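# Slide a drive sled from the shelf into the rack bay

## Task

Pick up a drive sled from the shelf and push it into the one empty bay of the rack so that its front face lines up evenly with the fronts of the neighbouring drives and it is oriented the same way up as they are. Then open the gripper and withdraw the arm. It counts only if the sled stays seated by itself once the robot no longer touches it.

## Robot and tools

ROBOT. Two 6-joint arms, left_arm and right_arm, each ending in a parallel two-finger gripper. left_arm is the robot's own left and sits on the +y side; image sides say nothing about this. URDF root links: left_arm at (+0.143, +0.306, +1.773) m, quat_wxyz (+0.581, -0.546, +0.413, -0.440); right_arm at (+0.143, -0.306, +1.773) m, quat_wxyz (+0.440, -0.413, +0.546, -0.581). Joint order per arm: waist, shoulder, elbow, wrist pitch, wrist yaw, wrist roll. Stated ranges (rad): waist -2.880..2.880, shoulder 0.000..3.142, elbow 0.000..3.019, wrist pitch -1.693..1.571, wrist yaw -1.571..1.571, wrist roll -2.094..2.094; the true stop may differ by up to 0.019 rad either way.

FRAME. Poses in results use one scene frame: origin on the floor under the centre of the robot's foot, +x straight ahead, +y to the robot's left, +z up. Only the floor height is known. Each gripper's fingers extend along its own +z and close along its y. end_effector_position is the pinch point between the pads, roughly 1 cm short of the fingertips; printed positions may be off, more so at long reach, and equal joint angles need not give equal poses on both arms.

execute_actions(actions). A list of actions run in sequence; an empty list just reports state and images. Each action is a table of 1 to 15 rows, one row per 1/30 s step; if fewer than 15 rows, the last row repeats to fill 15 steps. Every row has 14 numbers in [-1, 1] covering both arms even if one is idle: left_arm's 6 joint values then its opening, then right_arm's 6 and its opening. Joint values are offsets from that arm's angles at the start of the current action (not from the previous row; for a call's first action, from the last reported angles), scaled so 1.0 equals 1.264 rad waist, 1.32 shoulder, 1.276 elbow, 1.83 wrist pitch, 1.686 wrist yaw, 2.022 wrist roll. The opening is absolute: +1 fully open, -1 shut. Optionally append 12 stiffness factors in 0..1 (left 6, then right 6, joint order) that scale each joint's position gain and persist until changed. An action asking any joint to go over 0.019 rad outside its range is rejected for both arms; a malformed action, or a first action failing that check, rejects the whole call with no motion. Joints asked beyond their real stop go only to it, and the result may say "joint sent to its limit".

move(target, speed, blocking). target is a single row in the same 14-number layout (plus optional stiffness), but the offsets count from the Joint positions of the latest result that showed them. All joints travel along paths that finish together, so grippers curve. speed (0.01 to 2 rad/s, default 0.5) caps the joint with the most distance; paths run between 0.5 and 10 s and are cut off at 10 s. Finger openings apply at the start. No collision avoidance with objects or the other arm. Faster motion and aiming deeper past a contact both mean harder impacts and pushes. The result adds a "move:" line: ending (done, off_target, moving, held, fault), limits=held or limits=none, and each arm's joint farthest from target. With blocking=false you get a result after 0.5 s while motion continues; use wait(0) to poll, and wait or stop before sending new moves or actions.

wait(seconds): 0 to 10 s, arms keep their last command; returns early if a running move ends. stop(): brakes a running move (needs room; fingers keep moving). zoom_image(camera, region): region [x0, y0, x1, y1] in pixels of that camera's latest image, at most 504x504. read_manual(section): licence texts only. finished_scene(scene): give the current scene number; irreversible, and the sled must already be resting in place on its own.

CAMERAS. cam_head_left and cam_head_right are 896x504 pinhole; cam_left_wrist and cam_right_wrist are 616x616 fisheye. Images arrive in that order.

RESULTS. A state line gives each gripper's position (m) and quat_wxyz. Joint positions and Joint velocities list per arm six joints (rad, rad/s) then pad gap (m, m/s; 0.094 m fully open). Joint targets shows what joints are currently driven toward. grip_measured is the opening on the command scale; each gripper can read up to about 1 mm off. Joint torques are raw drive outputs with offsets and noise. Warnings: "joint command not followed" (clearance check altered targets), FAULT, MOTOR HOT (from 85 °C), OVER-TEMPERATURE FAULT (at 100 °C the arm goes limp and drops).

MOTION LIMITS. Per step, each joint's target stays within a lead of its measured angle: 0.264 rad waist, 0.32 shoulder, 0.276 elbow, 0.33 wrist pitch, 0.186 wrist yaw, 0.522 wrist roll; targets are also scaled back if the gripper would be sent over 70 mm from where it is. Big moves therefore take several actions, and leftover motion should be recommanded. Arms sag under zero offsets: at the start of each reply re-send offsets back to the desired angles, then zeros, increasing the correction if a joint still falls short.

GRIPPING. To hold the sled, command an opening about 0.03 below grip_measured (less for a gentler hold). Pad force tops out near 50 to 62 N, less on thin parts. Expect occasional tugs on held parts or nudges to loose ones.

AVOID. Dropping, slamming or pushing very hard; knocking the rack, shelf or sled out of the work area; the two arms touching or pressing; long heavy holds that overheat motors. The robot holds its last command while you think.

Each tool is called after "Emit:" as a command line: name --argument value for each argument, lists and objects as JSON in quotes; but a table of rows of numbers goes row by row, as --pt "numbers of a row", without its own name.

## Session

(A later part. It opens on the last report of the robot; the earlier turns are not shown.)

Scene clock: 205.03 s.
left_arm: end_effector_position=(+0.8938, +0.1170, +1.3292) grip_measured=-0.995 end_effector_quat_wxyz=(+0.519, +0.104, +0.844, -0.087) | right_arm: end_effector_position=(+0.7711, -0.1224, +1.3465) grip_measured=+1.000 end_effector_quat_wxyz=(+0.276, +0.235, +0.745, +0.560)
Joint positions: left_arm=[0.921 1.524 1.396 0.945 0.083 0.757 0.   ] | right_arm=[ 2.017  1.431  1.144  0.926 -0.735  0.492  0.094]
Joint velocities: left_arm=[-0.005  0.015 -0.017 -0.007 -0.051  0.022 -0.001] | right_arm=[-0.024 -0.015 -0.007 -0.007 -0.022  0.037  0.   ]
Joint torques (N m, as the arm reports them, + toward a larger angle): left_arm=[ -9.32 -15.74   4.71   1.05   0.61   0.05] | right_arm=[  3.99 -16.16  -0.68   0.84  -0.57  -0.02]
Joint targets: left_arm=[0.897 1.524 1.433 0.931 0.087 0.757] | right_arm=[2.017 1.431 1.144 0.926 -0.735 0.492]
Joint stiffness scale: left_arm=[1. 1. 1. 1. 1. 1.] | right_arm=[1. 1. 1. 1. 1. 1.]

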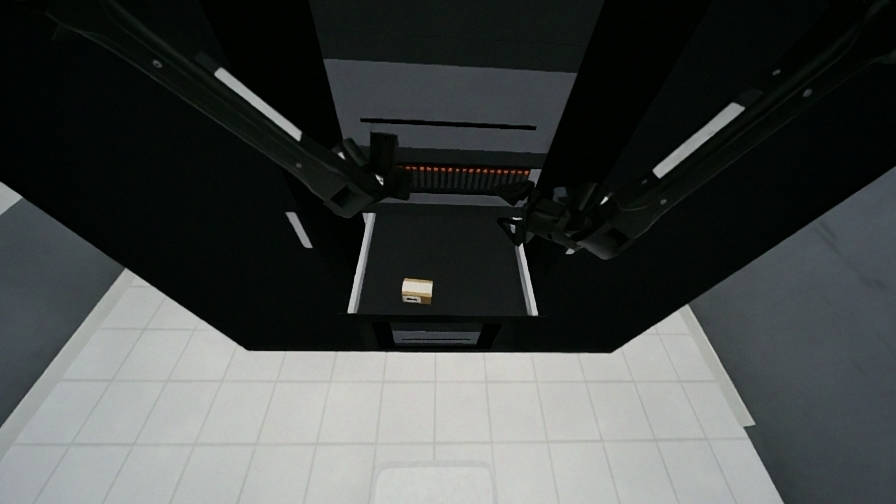

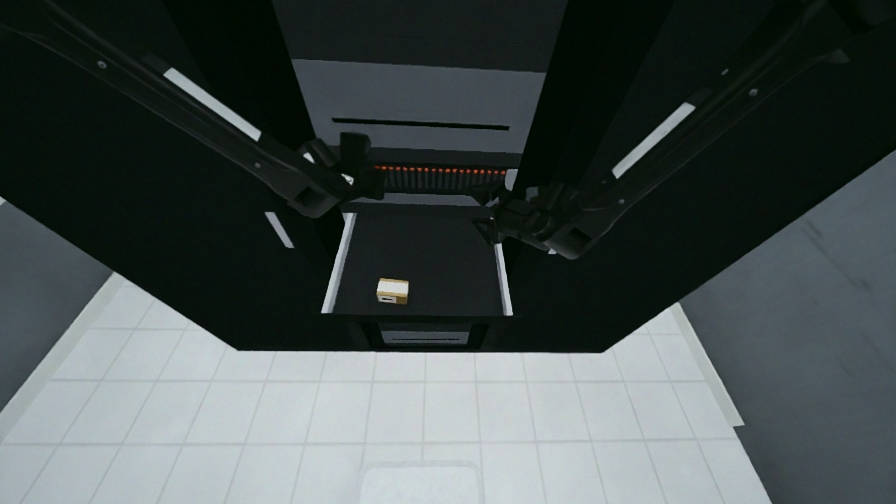

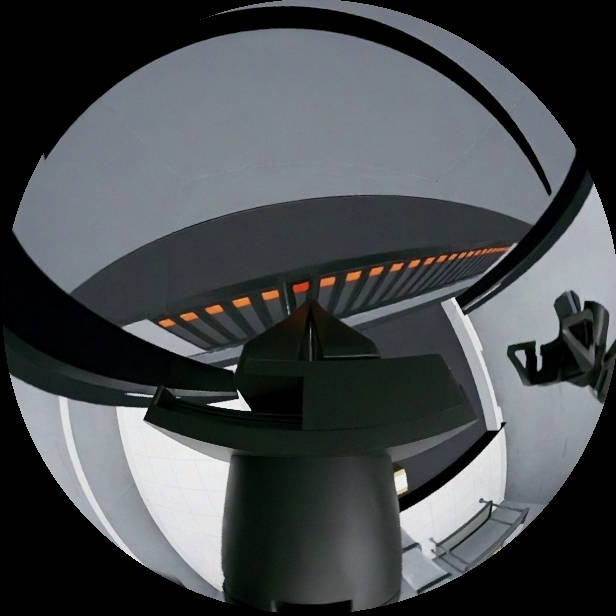

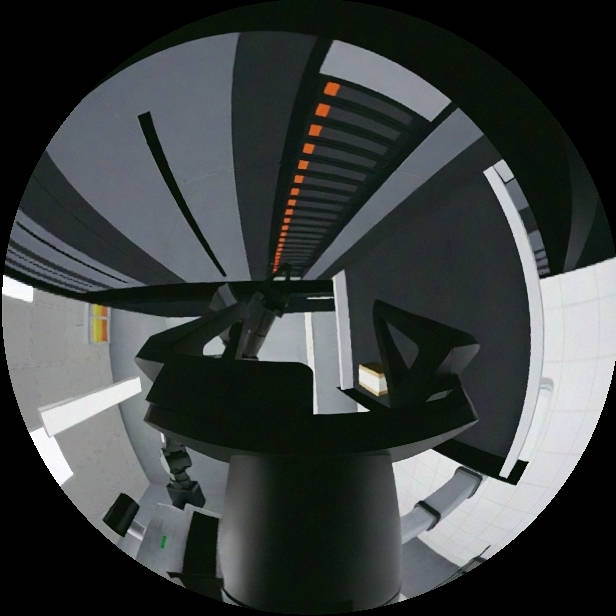

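Tip near right edge; shift slightly +y and press firmer.

Emit:
execute_actions --actions '[[[0,0,-0.015,0,0,0,-1,0,0,0,0,0,0,1]],[[0.014,0,0,0,0,0,-1,0,0,0,0,0,0,1]],[[0,-0.02,0.05,0,0,0,-1,0,0,0,0,0,0,1]],[[0.01,-0.06,0.09,0.03,0,0,-1,0,0,0,0,0,0,1]],[[0.01,-0.06,0.09,0.03,0,0,-1,0,0,0,0,0,0,1]]]'

Emit:
move --target '[0,0,-0.2,0.12,0,0,-1,0,0,0,0,0,0,1]' --speed 0.3

Emit:
zoom_image --camera "cam_left_wrist" --region '[180,150,380,300]'

Emit:
zoom_image --camera "cam_right_wrist" --region '[240,190,360,300]'

Scene clock: 212.70 s.
left_arm: end_effector_position=(+0.8959, +0.1224, +1.3249) grip_measured=-0.995 end_effector_quat_wxyz=(+0.516, +0.105, +0.846, -0.082) | right_arm: end_effector_position=(+0.7711, -0.1224, +1.3465) grip_measured=+1.000 end_effector_quat_wxyz=(+0.276, +0.235, +0.745, +0.560)
Joint positions: left_arm=[0.931 1.525 1.406 0.937 0.08  0.757 0.   ] | right_arm=[ 2.017  1.431  1.144  0.926 -0.735  0.492  0.094]
Joint velocities: left_arm=[-0.005  0.005 -0.002  0.007  0.066  0.007  0.   ] | right_arm=[-0.005 -0.015 -0.012 -0.002  0.007  0.007  0.   ]
Joint torques (N m, as the arm reports them, + toward a larger angle): left_arm=[ -6.89 -19.99   7.93   2.93   0.45   0.04] | right_arm=[  4.25 -16.36  -0.64   0.8   -0.57  -0.02]
Joint targets: left_arm=[0.938 1.478 1.474 0.970 0.080 0.757] | right_arm=[2.017 1.431 1.144 0.926 -0.735 0.492]
Joint stiffness scale: left_arm=[1. 1. 1. 1. 1. 1.] | right_arm=[1. 1. 1. 1. 1. 1.]

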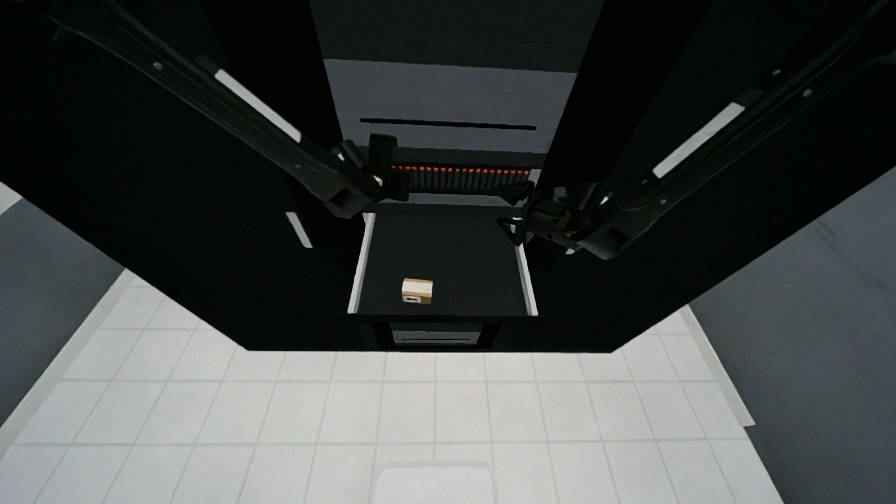

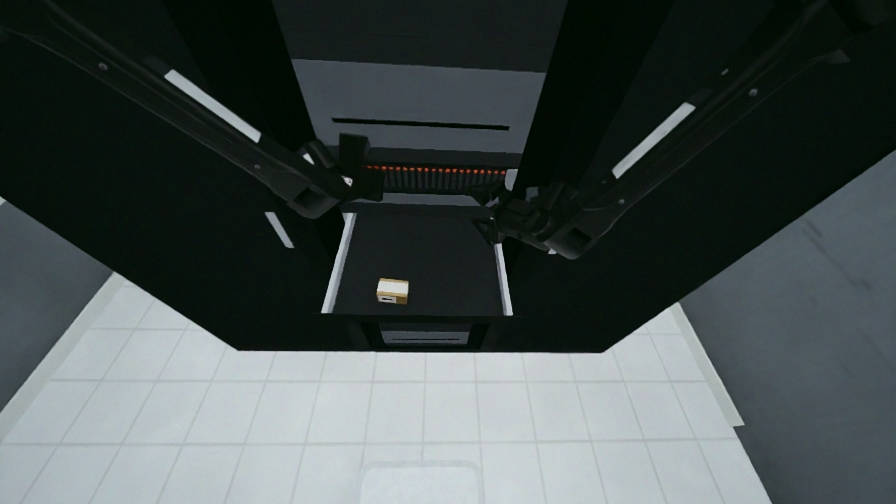

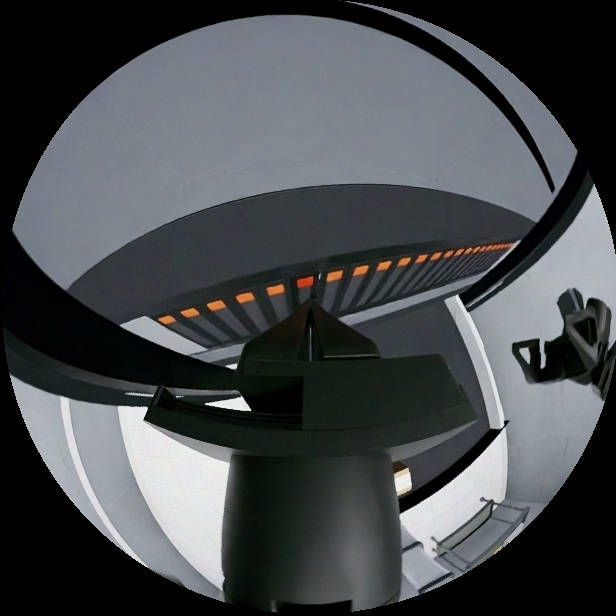

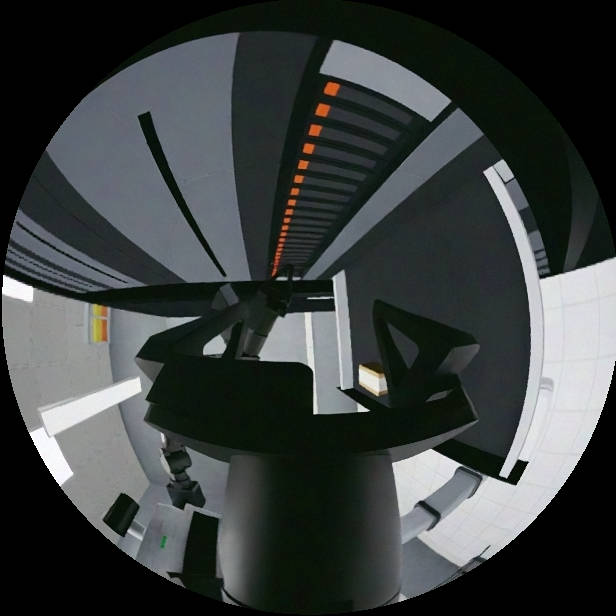

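Scene clock: 214.03 s.
left_arm: end_effector_position=(+0.7943, +0.1024, +1.3299) grip_measured=-0.995 end_effector_quat_wxyz=(+0.498, +0.114, +0.854, -0.097) | right_arm: end_effector_position=(+0.7711, -0.1224, +1.3465) grip_measured=+1.000 end_effector_quat_wxyz=(+0.276, +0.235, +0.745, +0.560)
Joint positions: left_arm=[0.931 1.526 1.153 1.138 0.08  0.757 0.   ] | right_arm=[ 2.017  1.431  1.144  0.926 -0.735  0.492  0.094]
Joint velocities: left_arm=[-0.015 -0.015 -0.012 -0.007 -0.007 -0.081  0.   ] | right_arm=[-0.015  0.005  0.002 -0.002  0.066  0.007  0.   ]
Joint torques (N m, as the arm reports them, + toward a larger angle): left_arm=[ -7.1  -13.87  -1.28   2.32   0.45   0.04] | right_arm=[  4.05 -16.07  -0.63   0.82  -0.58  -0.04]
Joint targets: left_arm=[0.931 1.525 1.150 1.157 0.080 0.757] | right_arm=[2.017 1.431 1.144 0.926 -0.735 0.492]
Joint stiffness scale: left_arm=[1. 1. 1. 1. 1. 1.] | right_arm=[1. 1. 1. 1. 1. 1.]
move: done; limits=none; left_arm: farthest joint: the wrist pitch, 0.019 radians from its target (0.220 radians at the start); right_arm: farthest joint: the waist, 0.000 radians from its target (0.000 radians at the start)

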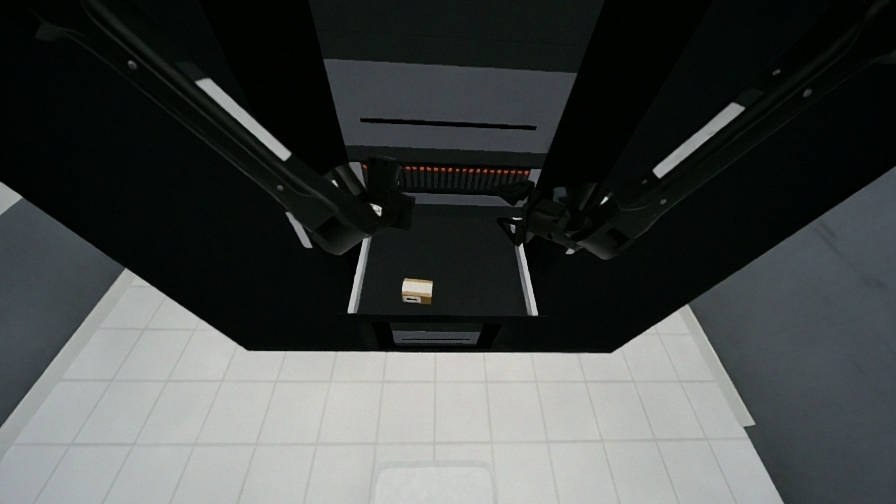

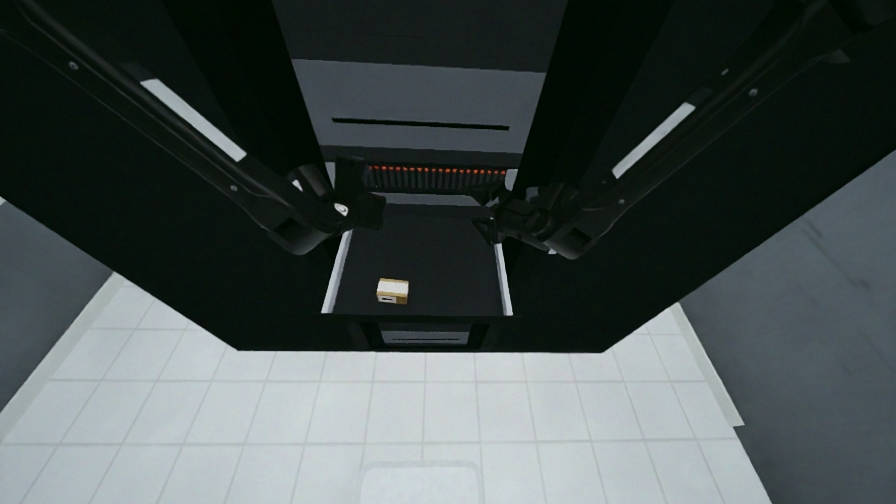

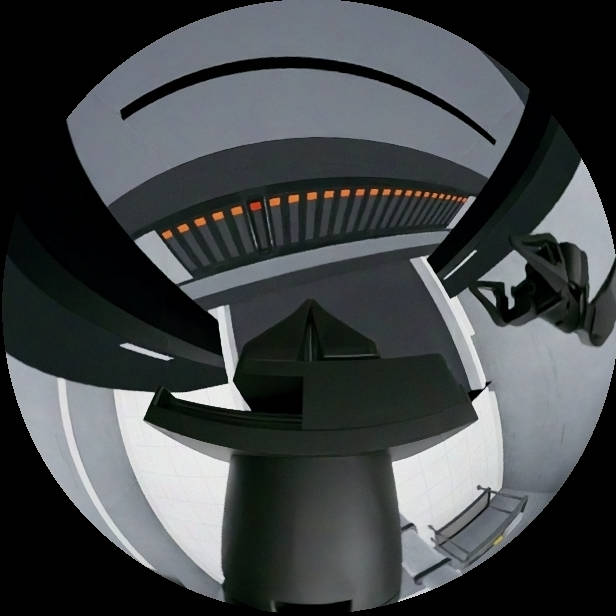

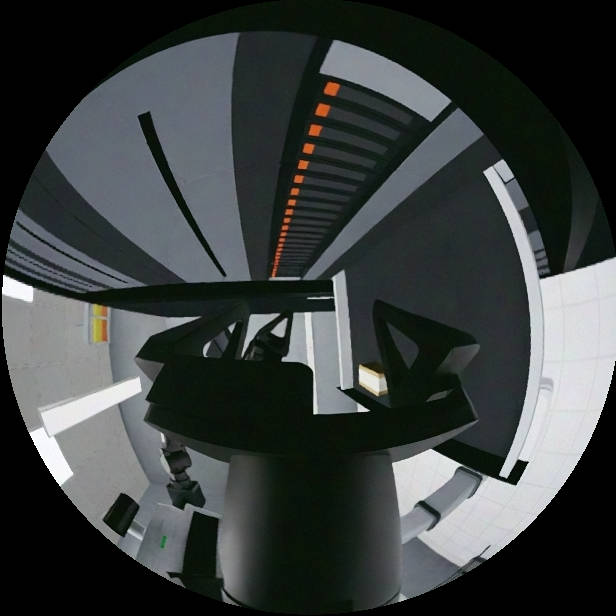

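Region (180, 150, 380, 300) of cam_left_wrist's 616x616 image, scaled by 2.520, with more detail than that image has; it fills the top 378 rows of this view, and the rest is white.

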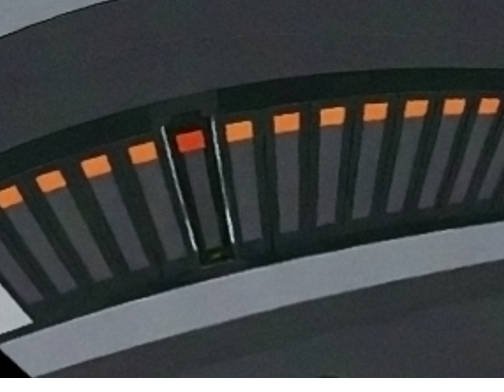

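Region (240, 190, 360, 300) of cam_right_wrist's 616x616 image, scaled by 4.200, with more detail than that image has; it fills the top 462 rows of this view, and the rest is white.

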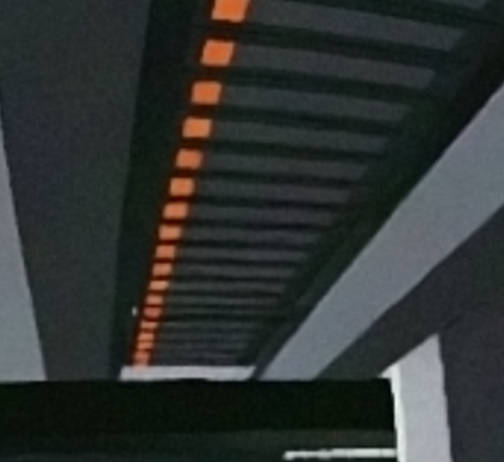

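Emit:
move --target '[0.1,-0.1,-0.3,0,0,0,-1,0,0,-0.2,0,0,0,1]'

Emit:
finished_scene --scene 1

Scene clock: 218.10 s.
left_arm: end_effector_position=(+0.6401, +0.1479, +1.3248) grip_measured=-0.995 end_effector_quat_wxyz=(+0.378, +0.175, +0.902, -0.116) | right_arm: end_effector_position=(+0.6457, -0.0927, +1.3501) grip_measured=+1.000 end_effector_quat_wxyz=(+0.159, +0.261, +0.766, +0.566)
Joint positions: left_arm=[1.051 1.418 0.783 1.138 0.08  0.757 0.   ] | right_arm=[ 2.017  1.431  0.899  0.926 -0.735  0.492  0.094]
Joint velocities: left_arm=[ 0.015 -0.015 -0.002 -0.002 -0.051  0.022  0.001] | right_arm=[ 0.005 -0.005 -0.002 -0.012  0.037  0.022  0.   ]
Joint torques (N m, as the arm reports them, + toward a larger angle): left_arm=[ -4.69 -14.37  -4.79   1.52   0.41   0.05] | right_arm=[  3.7  -13.65  -4.04   0.56  -0.63  -0.03]
Joint targets: left_arm=[1.057 1.394 0.770 1.138 0.080 0.757] | right_arm=[2.017 1.431 0.888 0.926 -0.735 0.492]
Joint stiffness scale: left_arm=[1. 1. 1. 1. 1. 1.] | right_arm=[1. 1. 1. 1. 1. 1.]
move: off_target (left_arm); limits=none; left_arm: farthest joint: the shoulder, 0.024 radians from its target (0.132 radians at the start); right_arm: farthest joint: the elbow, 0.010 radians from its target (0.255 radians at the start)

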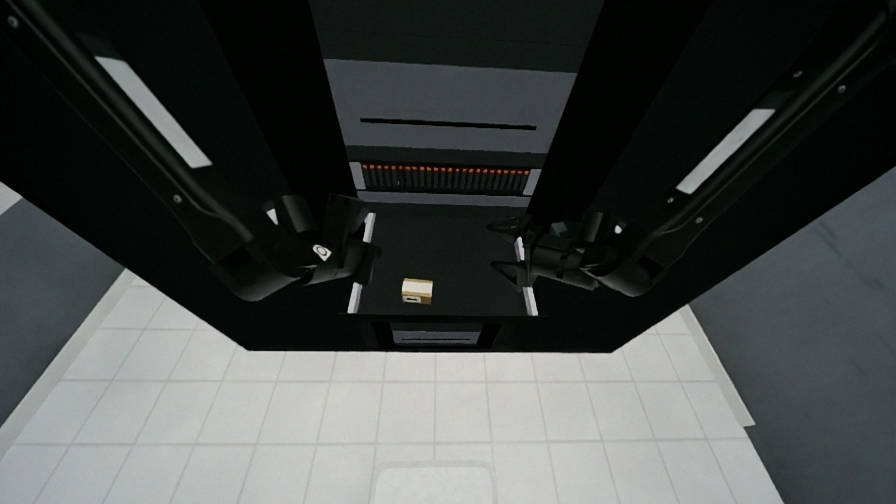

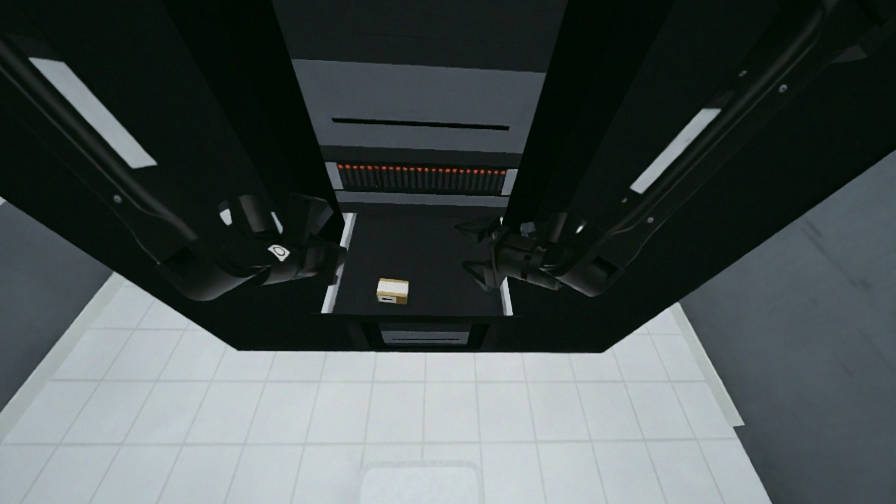

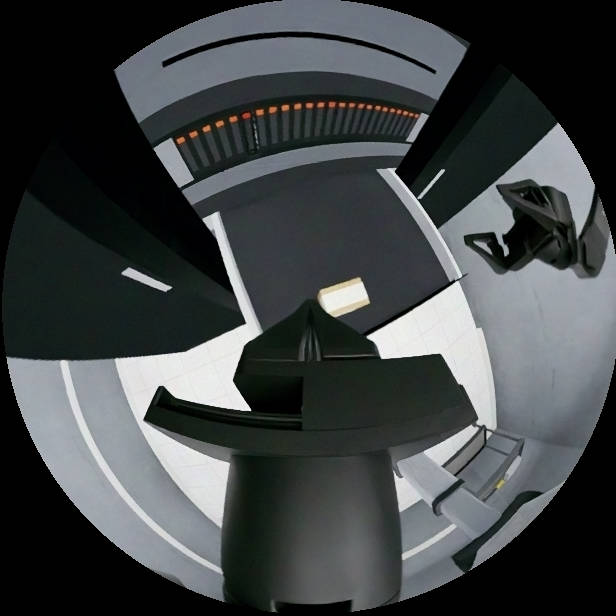

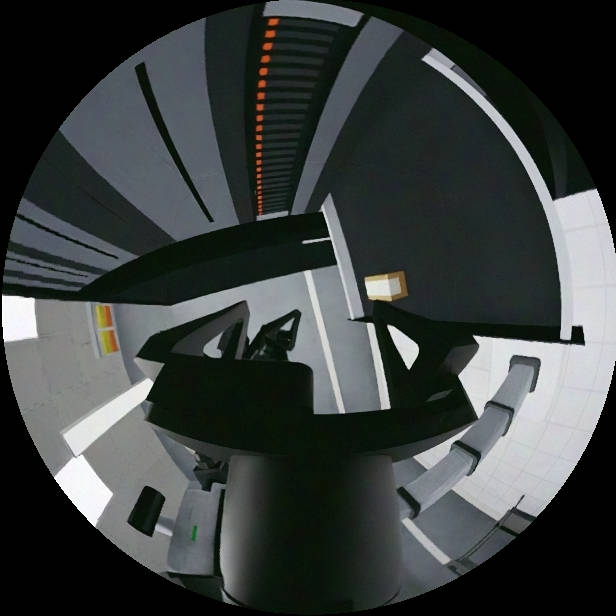

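The scene is finished: the task was done.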